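# Put the loose plate upright into the dish rack

## Task

Take the plate that lies flat on the table and set it standing upright in a free slot of the dish rack. The rack is loose, so it must finish resting on all four of its feet, and any plates already in the rack must still stand upright in their own slots. Your plate must be at rest and standing by itself, not propped up by the robot, before you end the scene; ending while it still moves counts as a failure. When done, open the gripper and move the arm away.

## Robot and tools

Robot: two arms, left_arm and right_arm, each ending in a parallel gripper. The names are not image sides. All reported poses share one scene frame: origin on the table top midway between the arms, +x out over the table, +z up, left_arm on the +y side. Positions are in metres, orientations are quaternions in wxyz order. The arm bases may be tilted, and their mounting plates and the rear metal frame are fixed obstacles; a too close warning counts each plate and its side of the frame as part of that arm. Reported hand positions can be slightly wrong, more so at long reach.

Gripper axes: the fingers point along the gripper's +z and close along its y. The reported position is the point between the closed finger pads, about 2 cm short of the fingertips; when closing, the tips advance roughly 10 mm along +z.

Row format (shared by execute_actions and move): one flat list of 14 numbers, each in [-1, 1], always covering both arms even if one is idle. Order: dx, dy, dz, rx, ry, rz, opening for left_arm, then the same seven for right_arm. dx..rz are an offset, not a pose: they are measured in that gripper's own axes from the gripper's measured pose at the start of the action (for a call's first action, the last pose any result reported). A value of 1.0 equals 0.6 m or 180 degrees; rx, ry, rz form a single rotation vector. opening is absolute, not an offset: +1 fully open (0.084 m), -1 closed.

execute_actions(actions): a list of actions run in order. Each action is a list of up to 15 rows, one per 1/30 s control step; if fewer, the final row is repeated to fill 15 steps. Every row is an offset from the action's start pose, not from the row before. An empty list just returns the current state and images.

move(target, speed, blocking): target is one 14-number row as above, offsets taken from the pose in the latest result showing one. Each gripper travels a straight line toward its goal; both arms finish together, in 0.5 to 10 s, stopping short if 10 s is not enough. Rotation takes the shorter direction. speed is m/s, 0.002 to 0.5, default 0.25, with turning capped at twice that in rad/s. Paths ignore obstacles and the other arm; grippers lag, drift and can overshoot speed, especially with the arm almost straight. Faster contact hits harder, and aiming further past a contact pushes harder. The opening is applied when the move starts. blocking=false returns after 0.5 s while motion continues; until a result shows the move has ended, new rows and moves are rejected, so use wait or stop. The result adds a move: line with the ending (done, off_target, moving, held, fault) and any limits (paced means the sent pose was clipped; held means a safety check blocked steps, after which the arm may jump faster), plus each gripper's remaining distance to its goal.

wait(seconds): 0 to 10; the robot keeps its last command, a running move continues, and it returns early if the move finishes. stop(): brakes a running move; braking needs distance, and the fingers keep moving. zoom_image(camera, region): enlarges part of a camera's latest image; region is [x0, y0, x1, y1] in pixels, top-left origin, at most 504 by 504. Cameras: cam_head_left, cam_head_right, cam_high, cam_low, cam_left_wrist, cam_right_wrist, all 504x504, returned in that order; calibration is provided and may be off by a few degrees and millimetres. finished_scene(scene): ends the current scene, passing its number; it is final and the result reports success.

Control details: every step the commanded pose is clipped to within 70 mm and 16 degrees of the measured pose, then reached by damped inverse kinematics, favouring position over orientation. After an action the arm continues only to its last clipped pose, so large offsets need several actions. Hand target lines show where the controller is currently driving. Elbows stop just before full extension. To keep an arm still, send it the offset back to its wanted pose in the first call of a reply and zeros afterwards, with its desired opening.

Gripping: grip_measured is the measured finger opening on the command scale. To hold something, command an opening noticeably below grip_measured; lower squeezes harder, up to about 24 N per pad on objects up to ~6 cm wide. Fast closing can overshoot force. Returning exactly grip_measured still presses lightly; wide items may slip.

Hazards: do not knock anything off the table, drop, slam or shove objects, or let the arms collide or press on each other. If contact torque hits a joint's load limit (waist and shoulder 46.5, elbow and forearm roll 27.9, wrist pitch and wrist roll 18.6 N m, held weight included), that arm backs off, freezes for 10 seconds and skips the rest of the call. Joint torque readings are offset and noisy and are not how faults are judged. Holding loads heats motors: MOTOR HOT appears at 65 °C, and at 80 °C the arm is braked until cool (OVER-TEMPERATURE FAULT). A pose unreachable line means the clearance check altered or blocked that arm's command. Loose objects may occasionally get a brief push. Joint ranges (rad): waist -6.283 to 6.283, shoulder -2.059 to 2.094, elbow -3.927 to 0.192, forearm roll -6.283 to 6.283, wrist pitch -1.693 to 3.142, wrist roll -6.283 to 6.283. Smooth, efficient, quick motion is preferred.

Each tool is called after "Call:" as name([rows], argument=value, ...), one row to a line, values as JSON.

## Session

Call:
execute_actions(actions=[])

Scene clock: 0.00 s.
left_arm: end_effector_position=(+0.4218, +0.1623, +0.1734) grip_measured=+1.00 end_effector_quat_wxyz=(-0.155, +0.704, -0.691, -0.055) end_effector_velocity=(+0.000, +0.000, +0.000) end_effector_angular_velocity=(-0.001, -0.001, +0.000) | right_arm: end_effector_position=(+0.6316, -0.7511, +0.2375) grip_measured=+1.00 end_effector_quat_wxyz=(+0.006, -0.423, +0.900, -0.108) end_effector_velocity=(+0.000, +0.000, +0.000) end_effector_angular_velocity=(+0.000, +0.000, +0.001)
Joint positions: left_arm=[-0.783  0.792 -1.255  0.951  1.406  0.166  0.084] | right_arm=[-0.388  0.073 -1.968 -0.848  1.255 -4.236  0.084]
Joint velocities: left_arm=[ 0.    -0.001  0.     0.001 -0.     0.     0.   ] | right_arm=[ 0.001  0.001 -0.001 -0.     0.001 -0.     0.   ]
Joint torques (N m, as the arm reports them, + toward a larger angle): no reading
Hand target (left_arm): +0.422, +0.162, +0.173; -0.155, +0.704, -0.691, -0.055
Hand target (right_arm): +0.632, -0.751, +0.238; +0.006, -0.423, +0.900, -0.108
camera_calibration (this result's frames):
cam_left_wrist: T_world_to_cam=[[-0.991896, -0.00558332, -0.126933, 0.472024], [-0.0391438, 0.963869, 0.263486, -0.112345], [0.120875, 0.266319, -0.956276, 0.201906], [0, 0, 0, 1]] pos_world=[0.439395, 0.0571494, 0.282595]
cam_right_wrist: T_world_to_cam=[[-0.770395, 0.612745, -0.17617, 1.01529], [0.631884, 0.770612, -0.0829401, 0.270307], [0.0849377, -0.175216, -0.980859, 0.175375], [0, 0, 0, 1]] pos_world=[0.596476, -0.799688, 0.373302]

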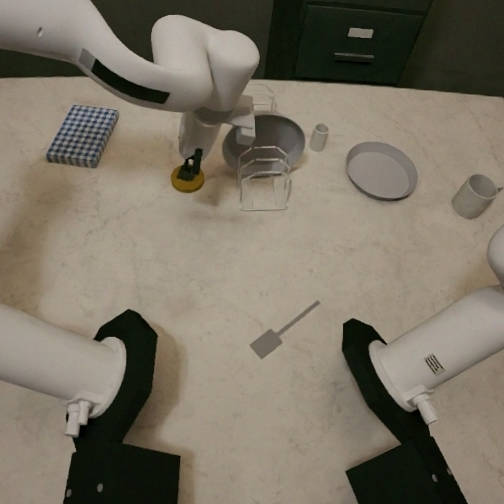

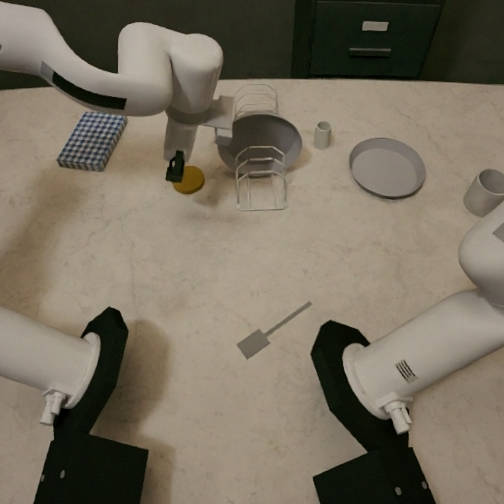

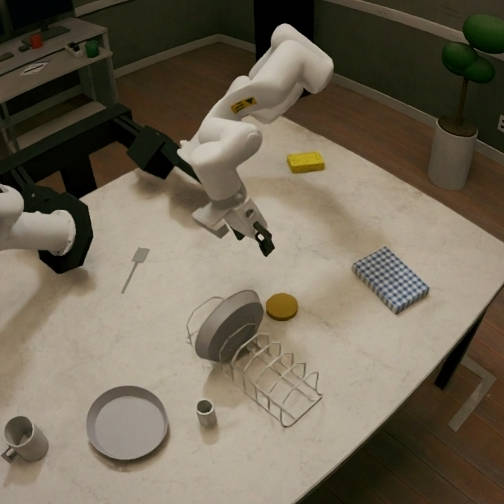

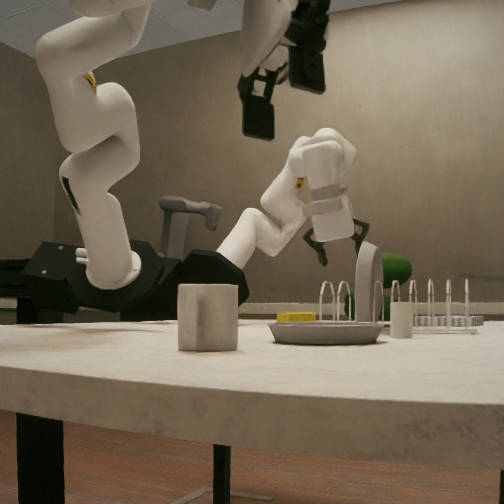

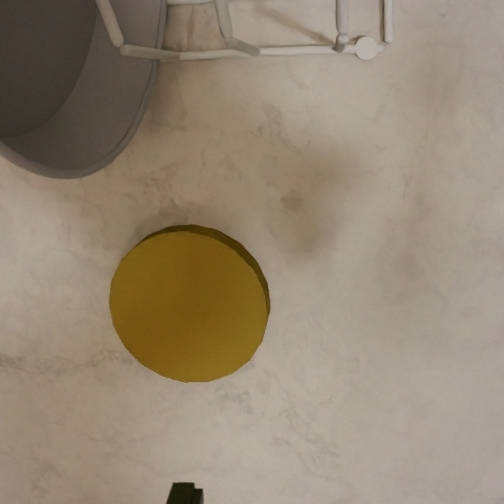

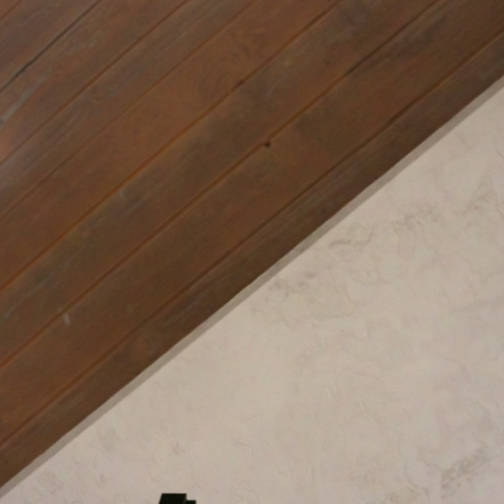

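Call:
zoom_image(camera="cam_low", region=[260, 220, 500, 360])

Call:
zoom_image(camera="cam_head_right", region=[210, 70, 504, 240])

Region (260, 220, 500, 360) of cam_low's 504x504 image, scaled by 2.100, with more detail than that image has; it fills the top 294 rows of this view, and the rest is white.

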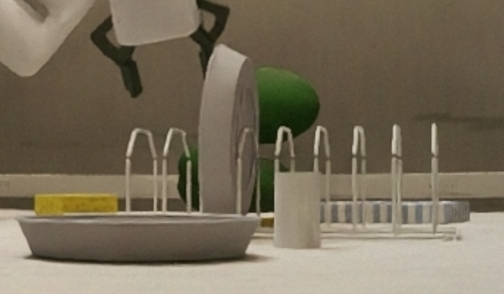

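Region (210, 70, 504, 240) of cam_head_right's 504x504 image, scaled by 1.714, with more detail than that image has; it fills the top 291 rows of this view, and the rest is white.

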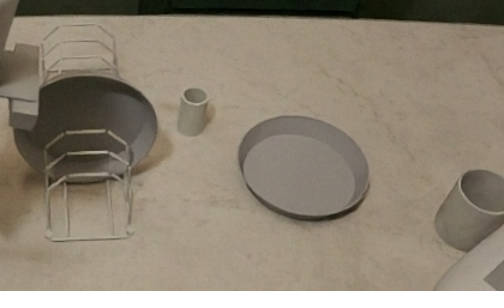

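Call:
move(target=[-0.55,0.2,0,0,0,0,1,-0.293,0.485,0.073,-0.185,-0.05,0.278,-0.3])

Call:
zoom_image(camera="cam_head_right", region=[190, 70, 340, 220])

Scene clock: 4.73 s.
left_arm: end_effector_position=(+0.2886, +0.4776, +0.2513) grip_measured=+1.00 end_effector_quat_wxyz=(-0.155, +0.704, -0.691, -0.056) end_effector_velocity=(+0.000, +0.001, +0.001) end_effector_angular_velocity=(-0.003, -0.001, +0.003) | right_arm: end_effector_position=(+0.5277, -0.4454, +0.1232) grip_measured=-0.32 end_effector_quat_wxyz=(+0.001, +0.001, +0.982, +0.190) end_effector_velocity=(-0.005, +0.004, -0.005) end_effector_angular_velocity=(+0.004, +0.014, +0.007)
Joint positions: left_arm=[-0.825 -0.582 -0.395  0.919  1.74   0.561  0.084] | right_arm=[-0.349 -0.211 -1.05  -0.412  0.922 -3.166  0.03 ]
Joint velocities: left_arm=[ 0.001 -0.004 -0.001 -0.     0.     0.001 -0.   ] | right_arm=[-0.002  0.005  0.009  0.001  0.001  0.001  0.   ]
Joint torques (N m, as the arm reports them, + toward a larger angle): left_arm=[-6.52  3.29 -9.27  0.66 -0.59  0.38] | right_arm=[ 11.89 -12.27 -10.92   0.35  -1.8   -0.36]
Hand target (left_arm): +0.289, +0.478, +0.251; -0.155, +0.704, -0.690, -0.055
Hand target (right_arm): +0.527, -0.445, +0.123; +0.000, +0.000, +0.982, +0.190
Off the commanded pose (left_arm): 0.002 m, 0 deg.
Off the commanded pose (right_arm): 0.001 m, 0 deg.
move: done
camera_calibration (this result's frames):
cam_left_wrist: T_world_to_cam=[[-0.992049, -0.00620483, -0.125702, 0.351564], [-0.0395745, 0.963501, 0.264765, -0.441977], [0.119471, 0.267634, -0.956085, 0.208208], [0, 0, 0, 1]] pos_world=[0.306402, 0.372303, 0.360277]
cam_right_wrist: T_world_to_cam=[[-0.0122194, 0.918884, 0.394339, 0.393746], [0.999923, 0.0104396, 0.00665866, -0.452941], [0.00200181, 0.39439, -0.918941, 0.415443], [0, 0, 0, 1]] pos_world=[0.456886, -0.520925, 0.229515]

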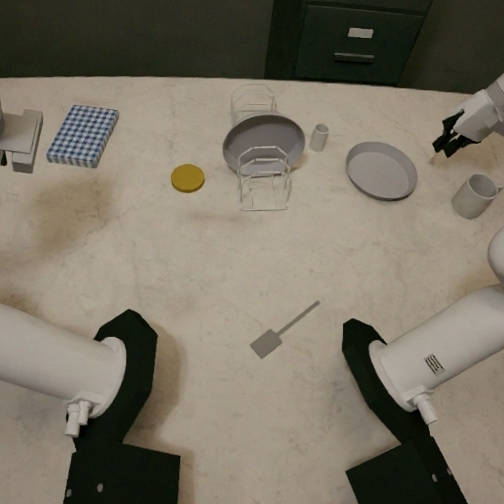

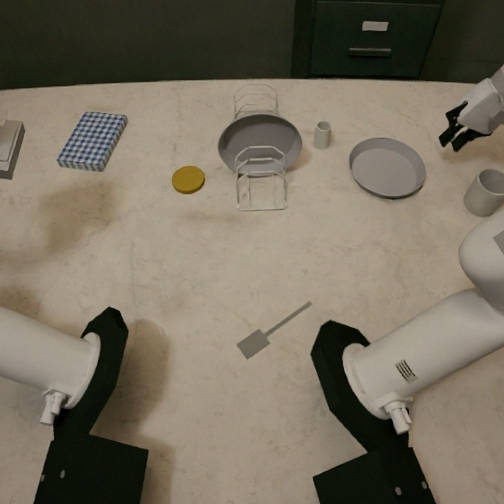

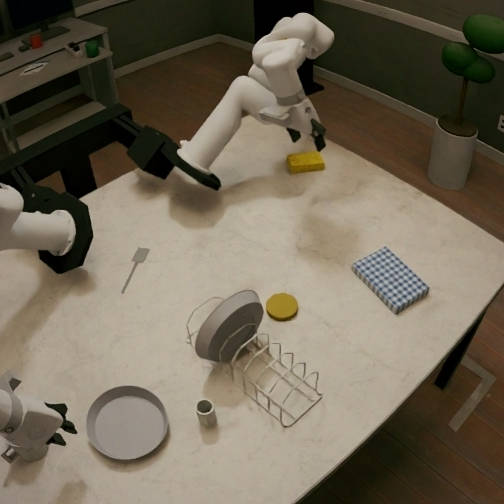

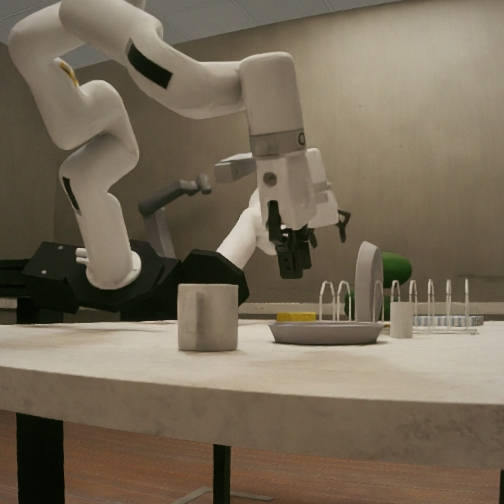

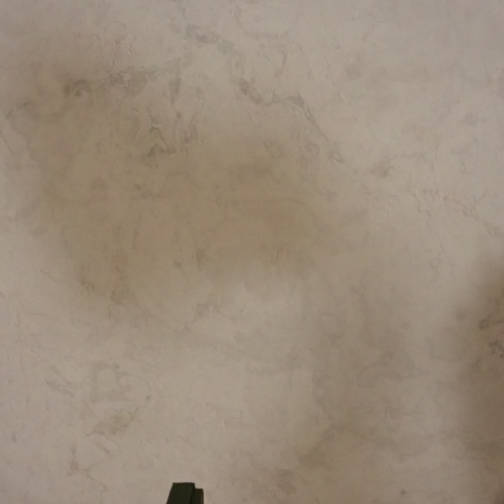

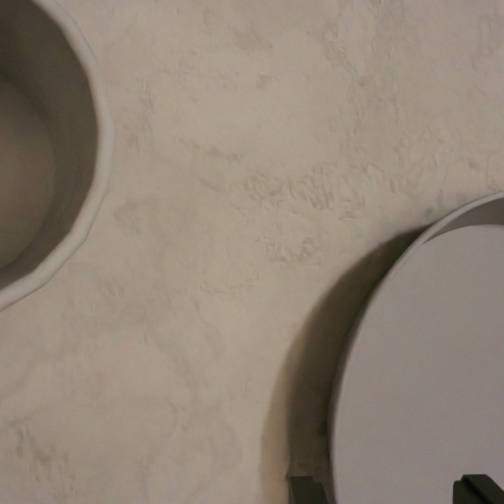

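Region (190, 70, 340, 220) of cam_head_right's 504x504 image, scaled by 3.360, with more detail than that image has.

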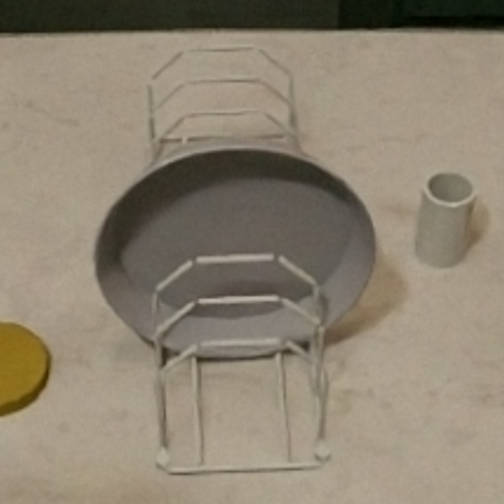

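Call:
move(target=[0,0,0,0,0,0,1,0,0.003,0.167,0,0,0,-0.55], speed=0.07)

Call:
move(target=[0,0,0,0,0,0,1,0,0,0,0,0,0,-1])

Call:
move(target=[0,0,0,0,0,0,1,0.1,0.14,-0.35,0,0,0,-1], speed=0.15)

Scene clock: 6.80 s.
left_arm: end_effector_position=(+0.2886, +0.4776, +0.2513) grip_measured=+1.00 end_effector_quat_wxyz=(-0.155, +0.704, -0.691, -0.056) end_effector_velocity=(-0.001, -0.000, -0.001) end_effector_angular_velocity=(+0.000, +0.001, -0.001) | right_arm: end_effector_position=(+0.5280, -0.4064, +0.0314) grip_measured=-0.57 end_effector_quat_wxyz=(+0.001, +0.001, +0.982, +0.190) end_effector_velocity=(+0.004, -0.004, +0.003) end_effector_angular_velocity=(-0.004, -0.009, -0.008)
Joint positions: left_arm=[-0.825 -0.582 -0.395  0.919  1.74   0.561  0.084] | right_arm=[-0.437 -0.022 -0.995 -0.481  0.667 -3.121  0.019]
Joint velocities: left_arm=[ 0.    -0.001  0.002 -0.001 -0.    -0.    -0.   ] | right_arm=[-0.    -0.005 -0.006  0.    -0.002  0.    -0.   ]
Joint torques (N m, as the arm reports them, + toward a larger angle): left_arm=[-6.62  3.23 -9.21  0.59 -0.59  0.42] | right_arm=[ 13.71 -13.25  -8.4    0.22  -1.73  -0.39]
Hand target (left_arm): +0.289, +0.478, +0.251; -0.155, +0.704, -0.691, -0.056
Hand target (right_arm): +0.528, -0.406, +0.031; +0.001, +0.001, +0.982, +0.191
Off the commanded pose (left_arm): 0.000 m, 0 deg.
Off the commanded pose (right_arm): 0.001 m, 0 deg.
move: done
camera_calibration (this result's frames):
cam_left_wrist: T_world_to_cam=[[-0.992048, -0.00620654, -0.125703, 0.351565], [-0.0395763, 0.963501, 0.264763, -0.441977], [0.119472, 0.267633, -0.956085, 0.208209], [0, 0, 0, 1]] pos_world=[0.306403, 0.372304, 0.360278]
cam_right_wrist: T_world_to_cam=[[-0.0121734, 0.918693, 0.394785, 0.393999], [0.999921, 0.00999336, 0.00757788, -0.453228], [0.00301652, 0.394846, -0.918742, 0.31539], [0, 0, 0, 1]] pos_world=[0.457037, -0.481965, 0.137652]

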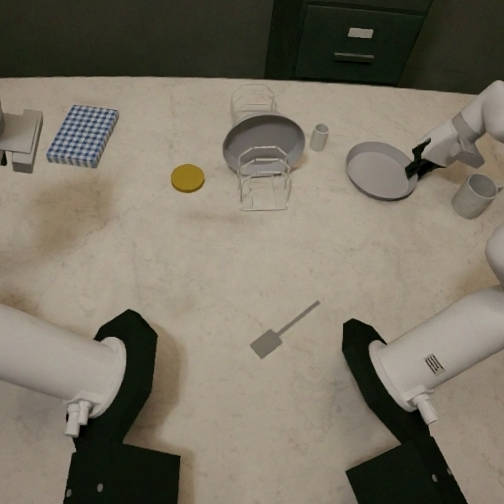

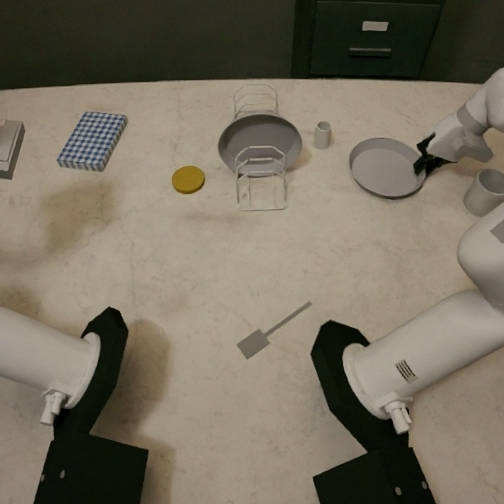

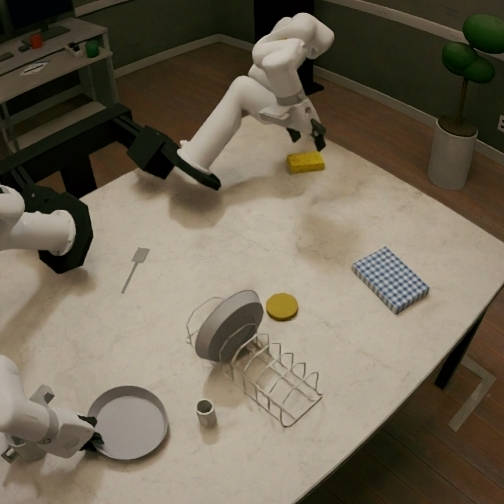

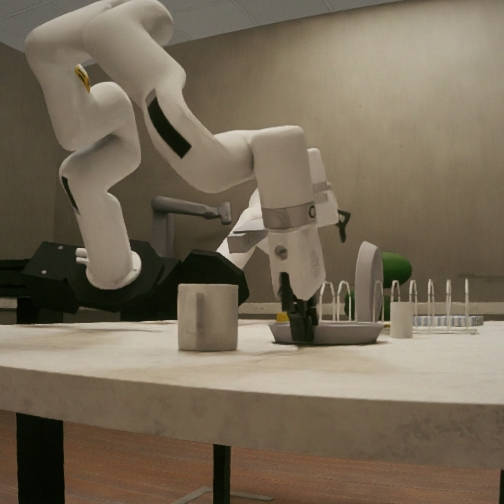

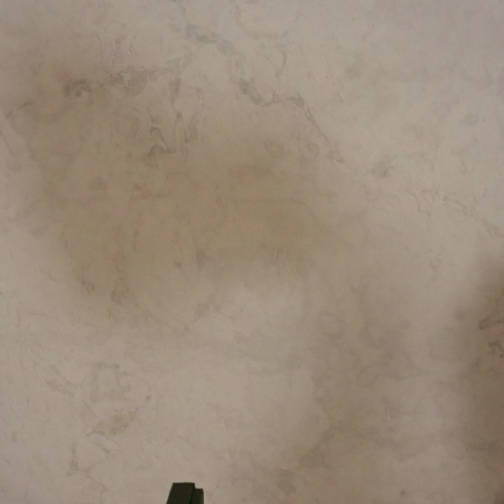

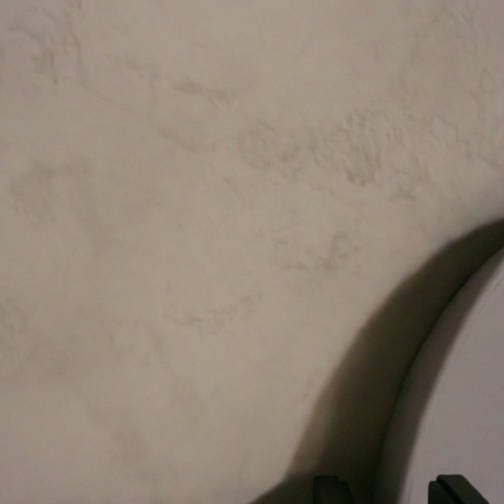

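Scene clock: 7.30 s.
left_arm: end_effector_position=(+0.2886, +0.4776, +0.2513) grip_measured=+1.00 end_effector_quat_wxyz=(-0.155, +0.704, -0.691, -0.056) end_effector_velocity=(+0.001, -0.000, +0.001) end_effector_angular_velocity=(-0.002, -0.002, +0.000) | right_arm: end_effector_position=(+0.5280, -0.4064, +0.0314) grip_measured=-0.94 end_effector_quat_wxyz=(+0.001, +0.001, +0.982, +0.190) end_effector_velocity=(-0.000, +0.001, -0.000) end_effector_angular_velocity=(+0.001, +0.000, +0.003)
Joint positions: left_arm=[-0.825 -0.582 -0.395  0.919  1.74   0.561  0.084] | right_arm=[-0.437 -0.022 -0.995 -0.481  0.667 -3.121  0.003]
Joint velocities: left_arm=[-0.    -0.    -0.001  0.001 -0.001  0.    -0.   ] | right_arm=[ 0.001  0.002 -0.    -0.    -0.    -0.001 -0.   ]
Joint torques (N m, as the arm reports them, + toward a larger angle): left_arm=[-6.55  3.38 -9.21  0.81 -0.52  0.45] | right_arm=[ 13.99 -13.58  -8.75   0.11  -1.86  -0.38]
Hand target (left_arm): +0.289, +0.478, +0.251; -0.155, +0.704, -0.691, -0.056
Hand target (right_arm): +0.528, -0.406, +0.031; +0.001, +0.001, +0.982, +0.190
Off the commanded pose (left_arm): 0.000 m, 0 deg.
Off the commanded pose (right_arm): 0.000 m, 0 deg.
move: done
camera_calibration (this result's frames):
cam_left_wrist: T_world_to_cam=[[-0.992048, -0.00620672, -0.125703, 0.351565], [-0.0395765, 0.963501, 0.264763, -0.441977], [0.119472, 0.267633, -0.956085, 0.208209], [0, 0, 0, 1]] pos_world=[0.306403, 0.372304, 0.360278]
cam_right_wrist: T_world_to_cam=[[-0.0121584, 0.918701, 0.394766, 0.39401], [0.999922, 0.00997583, 0.00758066, -0.453236], [0.00302624, 0.394827, -0.91875, 0.315393], [0, 0, 0, 1]] pos_world=[0.457036, -0.481982, 0.137662]

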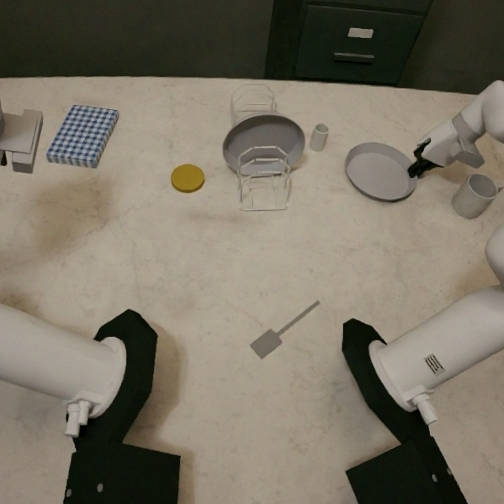

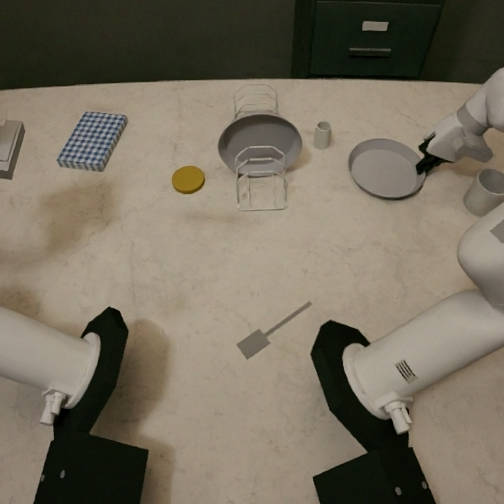

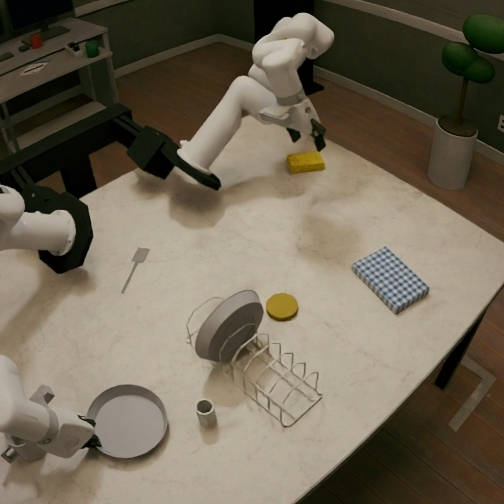

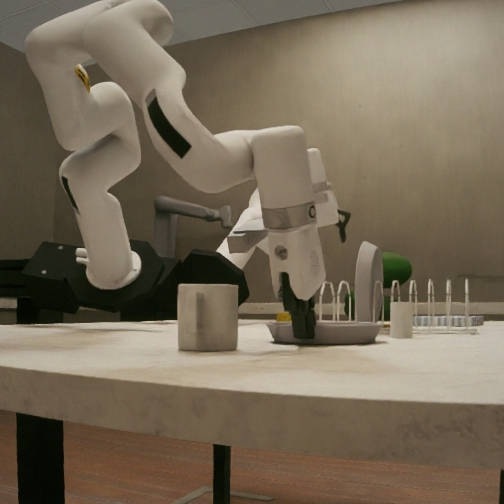

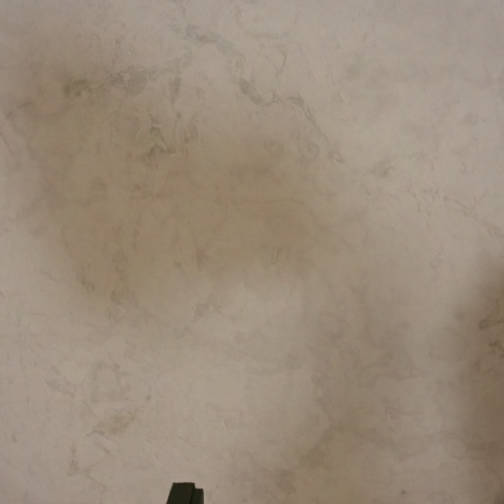

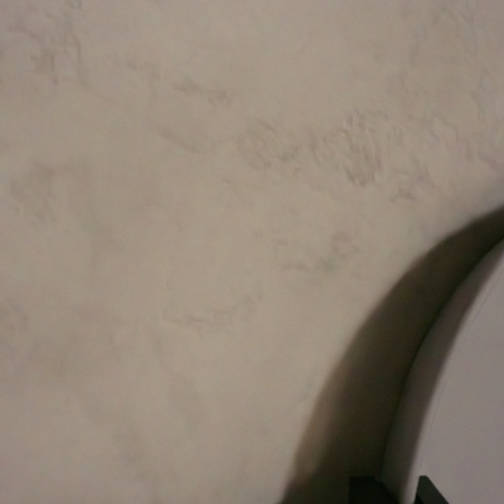

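Scene clock: 9.27 s.
left_arm: end_effector_position=(+0.2886, +0.4776, +0.2513) grip_measured=+1.00 end_effector_quat_wxyz=(-0.155, +0.704, -0.691, -0.056) end_effector_velocity=(-0.000, -0.000, -0.000) end_effector_angular_velocity=(+0.000, +0.000, -0.000) | right_arm: end_effector_position=(+0.4678, -0.4068, +0.2568) grip_measured=-0.94 end_effector_quat_wxyz=(+0.001, +0.001, +0.982, +0.189) end_effector_velocity=(+0.003, -0.003, +0.004) end_effector_angular_velocity=(+0.001, -0.009, -0.009)
Joint positions: left_arm=[-0.825 -0.582 -0.395  0.919  1.74   0.561  0.084] | right_arm=[-0.021 -0.521 -0.94  -0.457  1.238 -2.93   0.003]
Joint velocities: left_arm=[-0.    -0.     0.001 -0.    -0.    -0.001  0.   ] | right_arm=[ 0.001 -0.003 -0.008  0.    -0.001  0.001  0.   ]
Joint torques (N m, as the arm reports them, + toward a larger angle): left_arm=[-6.7   3.35 -9.07  0.57 -0.56  0.49] | right_arm=[  8.01  -6.24 -11.84   0.65  -2.23  -0.41]
Hand target (left_arm): +0.289, +0.478, +0.251; -0.155, +0.704, -0.691, -0.056
Hand target (right_arm): +0.468, -0.407, +0.257; +0.001, +0.001, +0.982, +0.190
Off the commanded pose (left_arm): 0.000 m, 0 deg.
Off the commanded pose (right_arm): 0.001 m, 0 deg.
move: done
camera_calibration (this result's frames):
cam_left_wrist: T_world_to_cam=[[-0.992048, -0.00620658, -0.125703, 0.351565], [-0.0395763, 0.963501, 0.264763, -0.441977], [0.119472, 0.267633, -0.956085, 0.208209], [0, 0, 0, 1]] pos_world=[0.306403, 0.372304, 0.360278]
cam_right_wrist: T_world_to_cam=[[-0.012263, 0.919458, 0.392997, 0.305469], [0.999923, 0.0105327, 0.00655895, -0.3943], [0.00189135, 0.393047, -0.919516, 0.522761], [0, 0, 0, 1]] pos_world=[0.397027, -0.482182, 0.363225]

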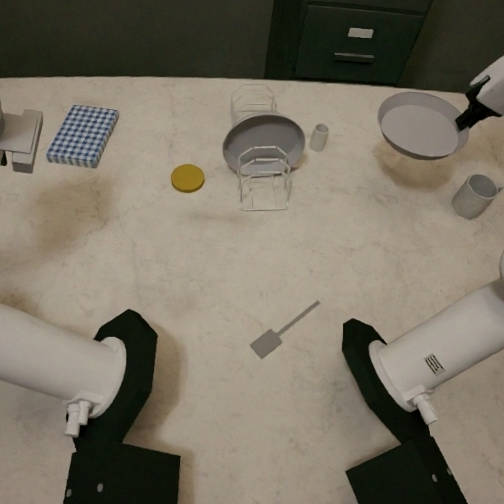

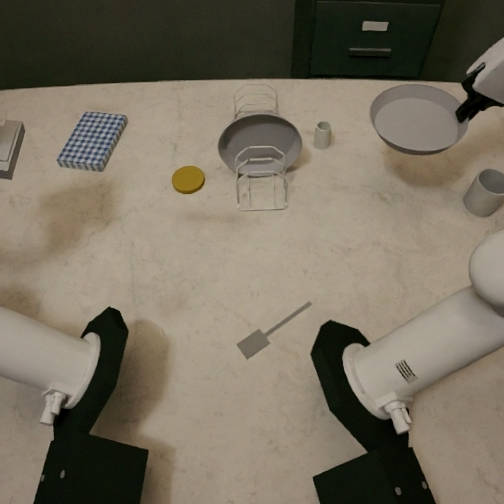

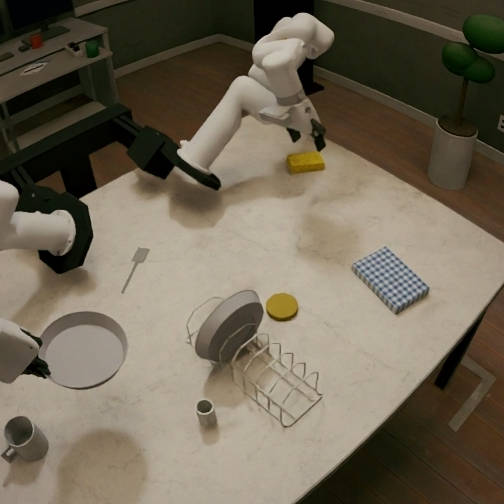

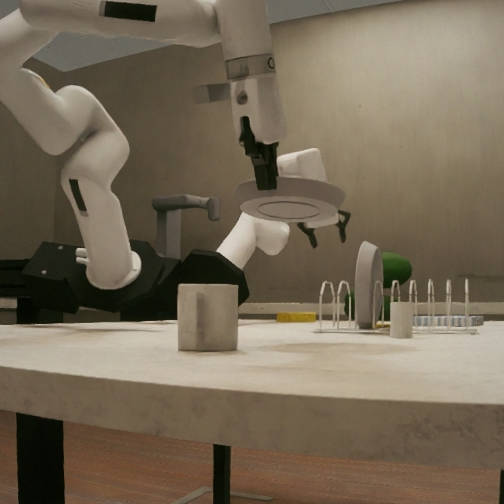

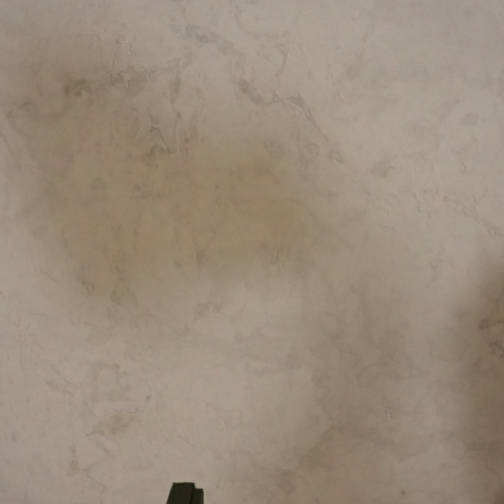

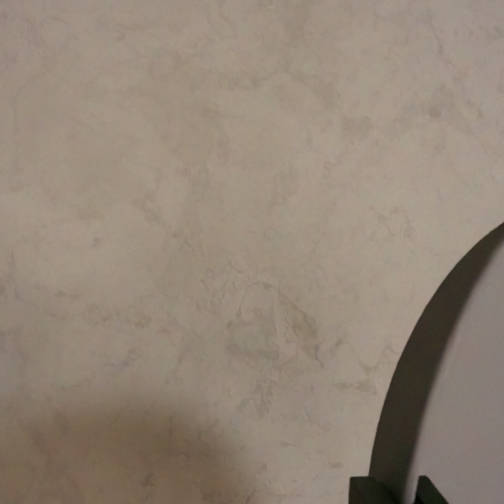

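Call:
move(target=[0,0,0,0,0,0,1,0.033,0.634,0.159,0.377,-0.221,-0.516,-1])

Call:
zoom_image(camera="cam_low", region=[270, 150, 470, 350])

Call:
zoom_image(camera="cam_head_right", region=[190, 70, 340, 220])

Scene clock: 14.03 s.
left_arm: end_effector_position=(+0.2886, +0.4776, +0.2513) grip_measured=+1.00 end_effector_quat_wxyz=(-0.155, +0.704, -0.691, -0.056) end_effector_velocity=(+0.000, -0.000, +0.000) end_effector_angular_velocity=(-0.001, +0.000, +0.001) | right_arm: end_effector_position=(+0.4480, -0.0186, +0.3098) grip_measured=-0.94 end_effector_quat_wxyz=(-0.407, +0.601, -0.570, +0.386) end_effector_velocity=(+0.001, -0.001, +0.001) end_effector_angular_velocity=(+0.001, -0.000, -0.002)
Joint positions: left_arm=[-0.825 -0.582 -0.395  0.919  1.74   0.561  0.084] | right_arm=[ 0.889  0.349 -0.671 -1.921  1.426 -2.651  0.003]
Joint velocities: left_arm=[-0.     0.001 -0.002 -0.001  0.    -0.     0.   ] | right_arm=[-0.002 -0.003  0.    -0.001 -0.    -0.001 -0.   ]
Joint torques (N m, as the arm reports them, + toward a larger angle): left_arm=[-6.7   3.34 -9.34  0.61 -0.56  0.38] | right_arm=[ 13.06  -7.57 -13.85  -0.91   0.29  -0.54]
Hand target (left_arm): +0.289, +0.478, +0.251; -0.155, +0.704, -0.691, -0.056
Hand target (right_arm): +0.448, -0.018, +0.310; -0.407, +0.601, -0.570, +0.386
Off the commanded pose (left_arm): 0.000 m, 0 deg.
Off the commanded pose (right_arm): 0.001 m, 0 deg.
move: done
camera_calibration (this result's frames):
cam_left_wrist: T_world_to_cam=[[-0.992048, -0.00620671, -0.125703, 0.351565], [-0.0395765, 0.963501, 0.264763, -0.441977], [0.119472, 0.267633, -0.956085, 0.208209], [0, 0, 0, 1]] pos_world=[0.306403, 0.372304, 0.360278]
cam_right_wrist: T_world_to_cam=[[-0.390929, -0.0333158, -0.919818, 0.486128], [-0.058424, 0.998228, -0.0113252, 0.119117], [0.918565, 0.049312, -0.392183, -0.161397], [0, 0, 0, 1]] pos_world=[0.345254, -0.094751, 0.385201]

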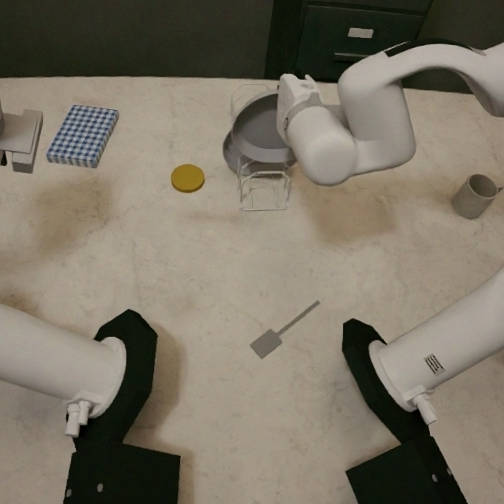

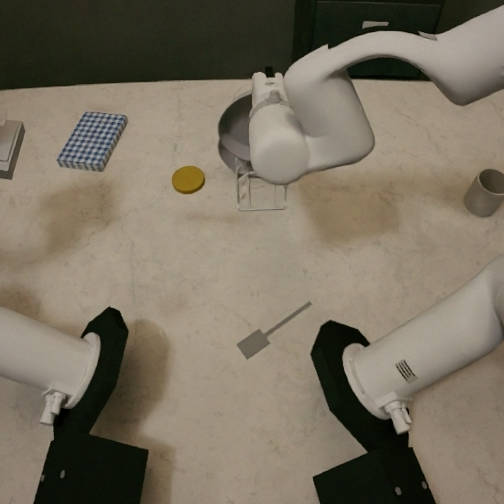

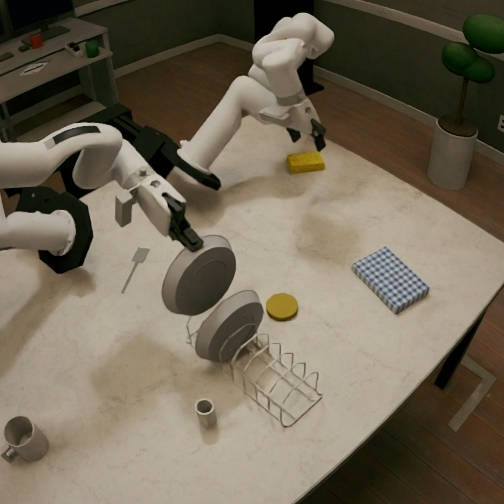

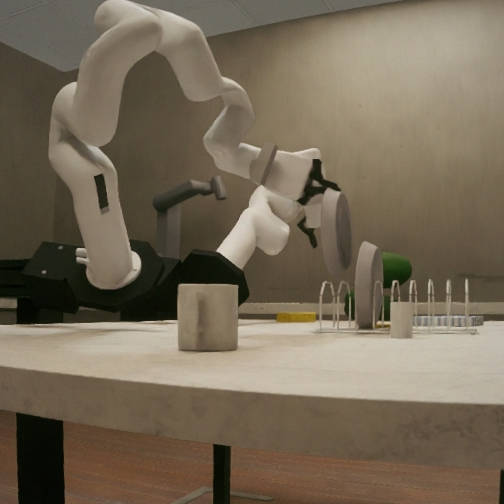

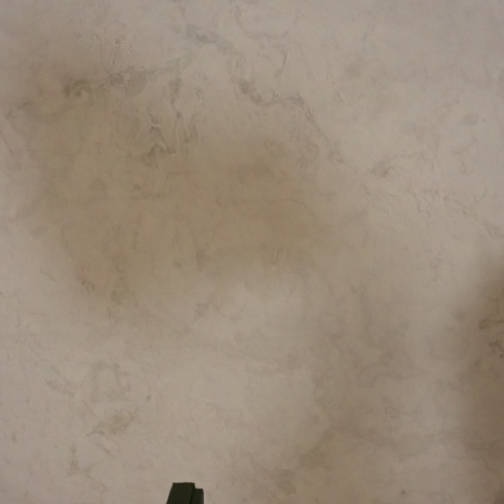

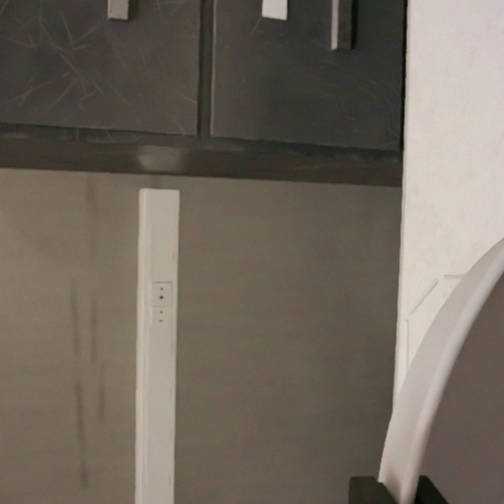

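Region (270, 150, 470, 350) of cam_low's 504x504 image, scaled by 2.520, with more detail than that image has.

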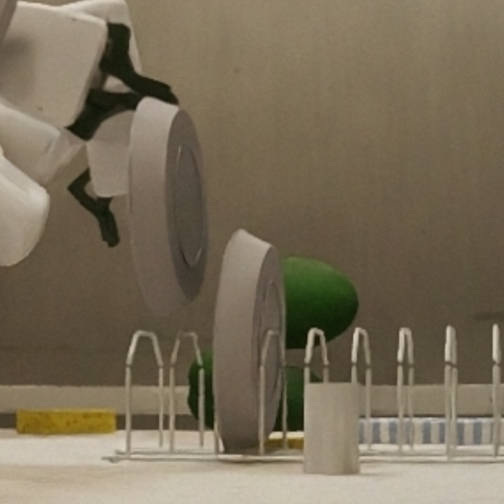

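Region (190, 70, 340, 220) of cam_head_right's 504x504 image, scaled by 3.360, with more detail than that image has.

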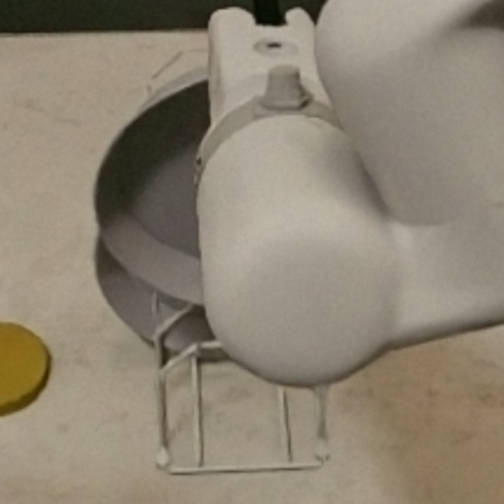

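Call:
move(target=[0,0,0,0,0,0,1,-0.007,0.0457,0.020,-0.022,0,0,-1], speed=0.04)

Call:
zoom_image(camera="cam_low", region=[270, 190, 430, 350])

Call:
zoom_image(camera="cam_high", region=[140, 230, 290, 380])

Scene clock: 15.40 s.
left_arm: end_effector_position=(+0.2886, +0.4776, +0.2513) grip_measured=+1.00 end_effector_quat_wxyz=(-0.155, +0.704, -0.691, -0.056) end_effector_velocity=(-0.000, +0.000, -0.000) end_effector_angular_velocity=(+0.002, +0.002, +0.000) | right_arm: end_effector_position=(+0.4487, -0.0143, +0.2801) grip_measured=-0.94 end_effector_quat_wxyz=(-0.386, +0.614, -0.583, +0.366) end_effector_velocity=(+0.000, +0.000, +0.001) end_effector_angular_velocity=(+0.002, -0.001, +0.000)
Joint positions: left_arm=[-0.825 -0.582 -0.395  0.919  1.74   0.561  0.084] | right_arm=[ 0.845  0.389 -0.689 -1.907  1.387 -2.635  0.003]
Joint velocities: left_arm=[ 0.001  0.001 -0.    -0.     0.002 -0.     0.   ] | right_arm=[ 0.001 -0.001 -0.001 -0.    -0.001 -0.    -0.   ]
Joint torques (N m, as the arm reports them, + toward a larger angle): left_arm=[-6.65  3.37 -9.33  0.76 -0.54  0.39] | right_arm=[ 13.67  -8.09 -13.34  -0.84   0.26  -0.48]
Hand target (left_arm): +0.289, +0.478, +0.251; -0.155, +0.704, -0.691, -0.056
Hand target (right_arm): +0.449, -0.014, +0.280; -0.386, +0.614, -0.583, +0.366
Off the commanded pose (left_arm): 0.000 m, 0 deg.
Off the commanded pose (right_arm): 0.000 m, 0 deg.
move: done
camera_calibration (this result's frames):
cam_left_wrist: T_world_to_cam=[[-0.992048, -0.00620664, -0.125703, 0.351565], [-0.0395764, 0.963501, 0.264763, -0.441977], [0.119472, 0.267633, -0.956085, 0.208209], [0, 0, 0, 1]] pos_world=[0.306403, 0.372304, 0.360278]
cam_right_wrist: T_world_to_cam=[[-0.453469, -0.0362769, -0.890533, 0.478981], [-0.0591546, 0.998193, -0.0105404, 0.114694], [0.889307, 0.0478994, -0.454796, -0.143319], [0, 0, 0, 1]] pos_world=[0.351442, -0.0902462, 0.362577]

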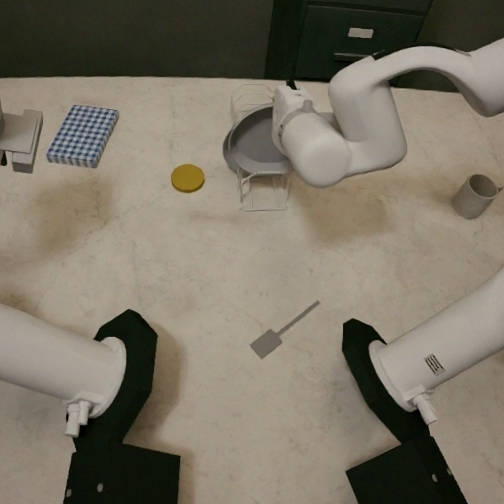

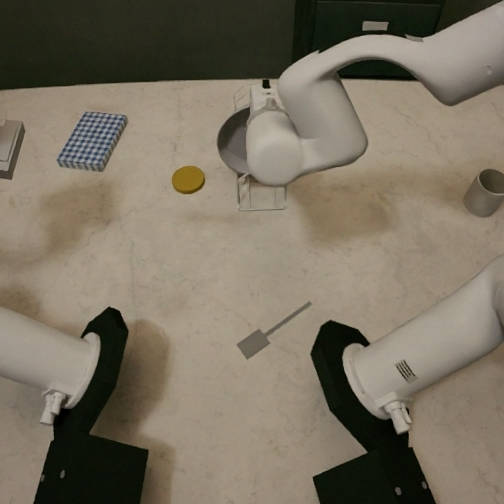

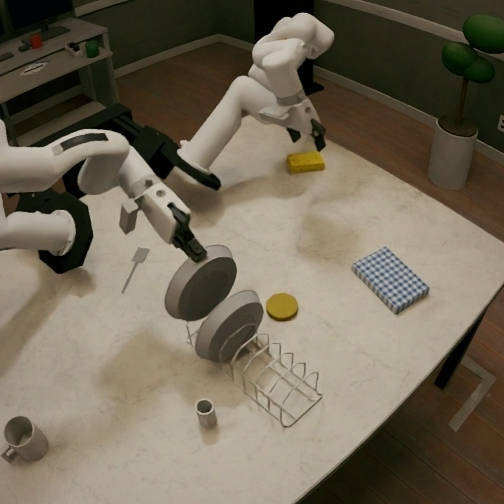

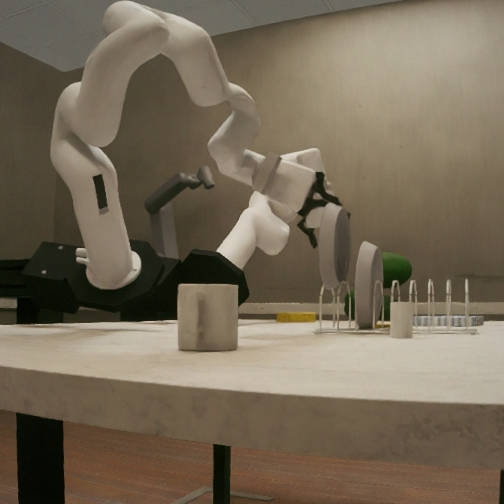

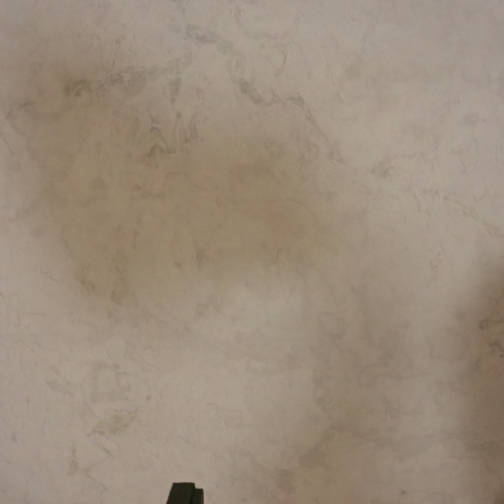

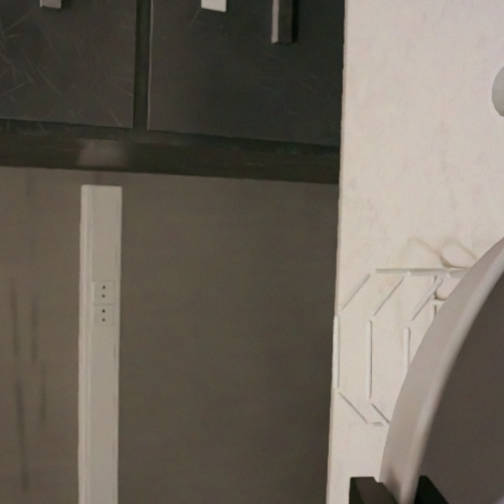

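Region (270, 190, 430, 350) of cam_low's 504x504 image, scaled by 3.150, with more detail than that image has.

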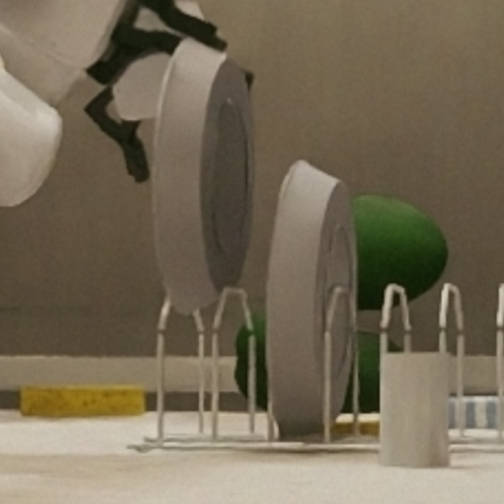

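Region (140, 230, 290, 380) of cam_high's 504x504 image, scaled by 3.360, with more detail than that image has.

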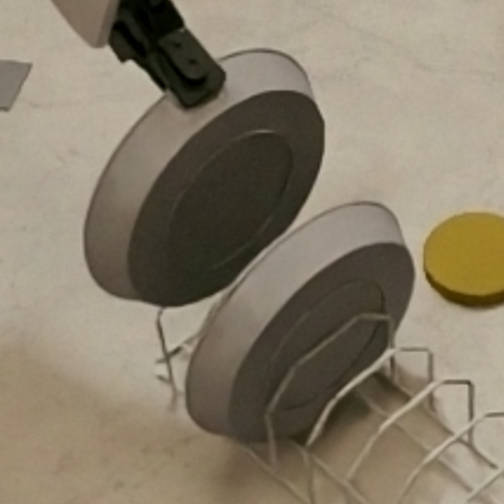

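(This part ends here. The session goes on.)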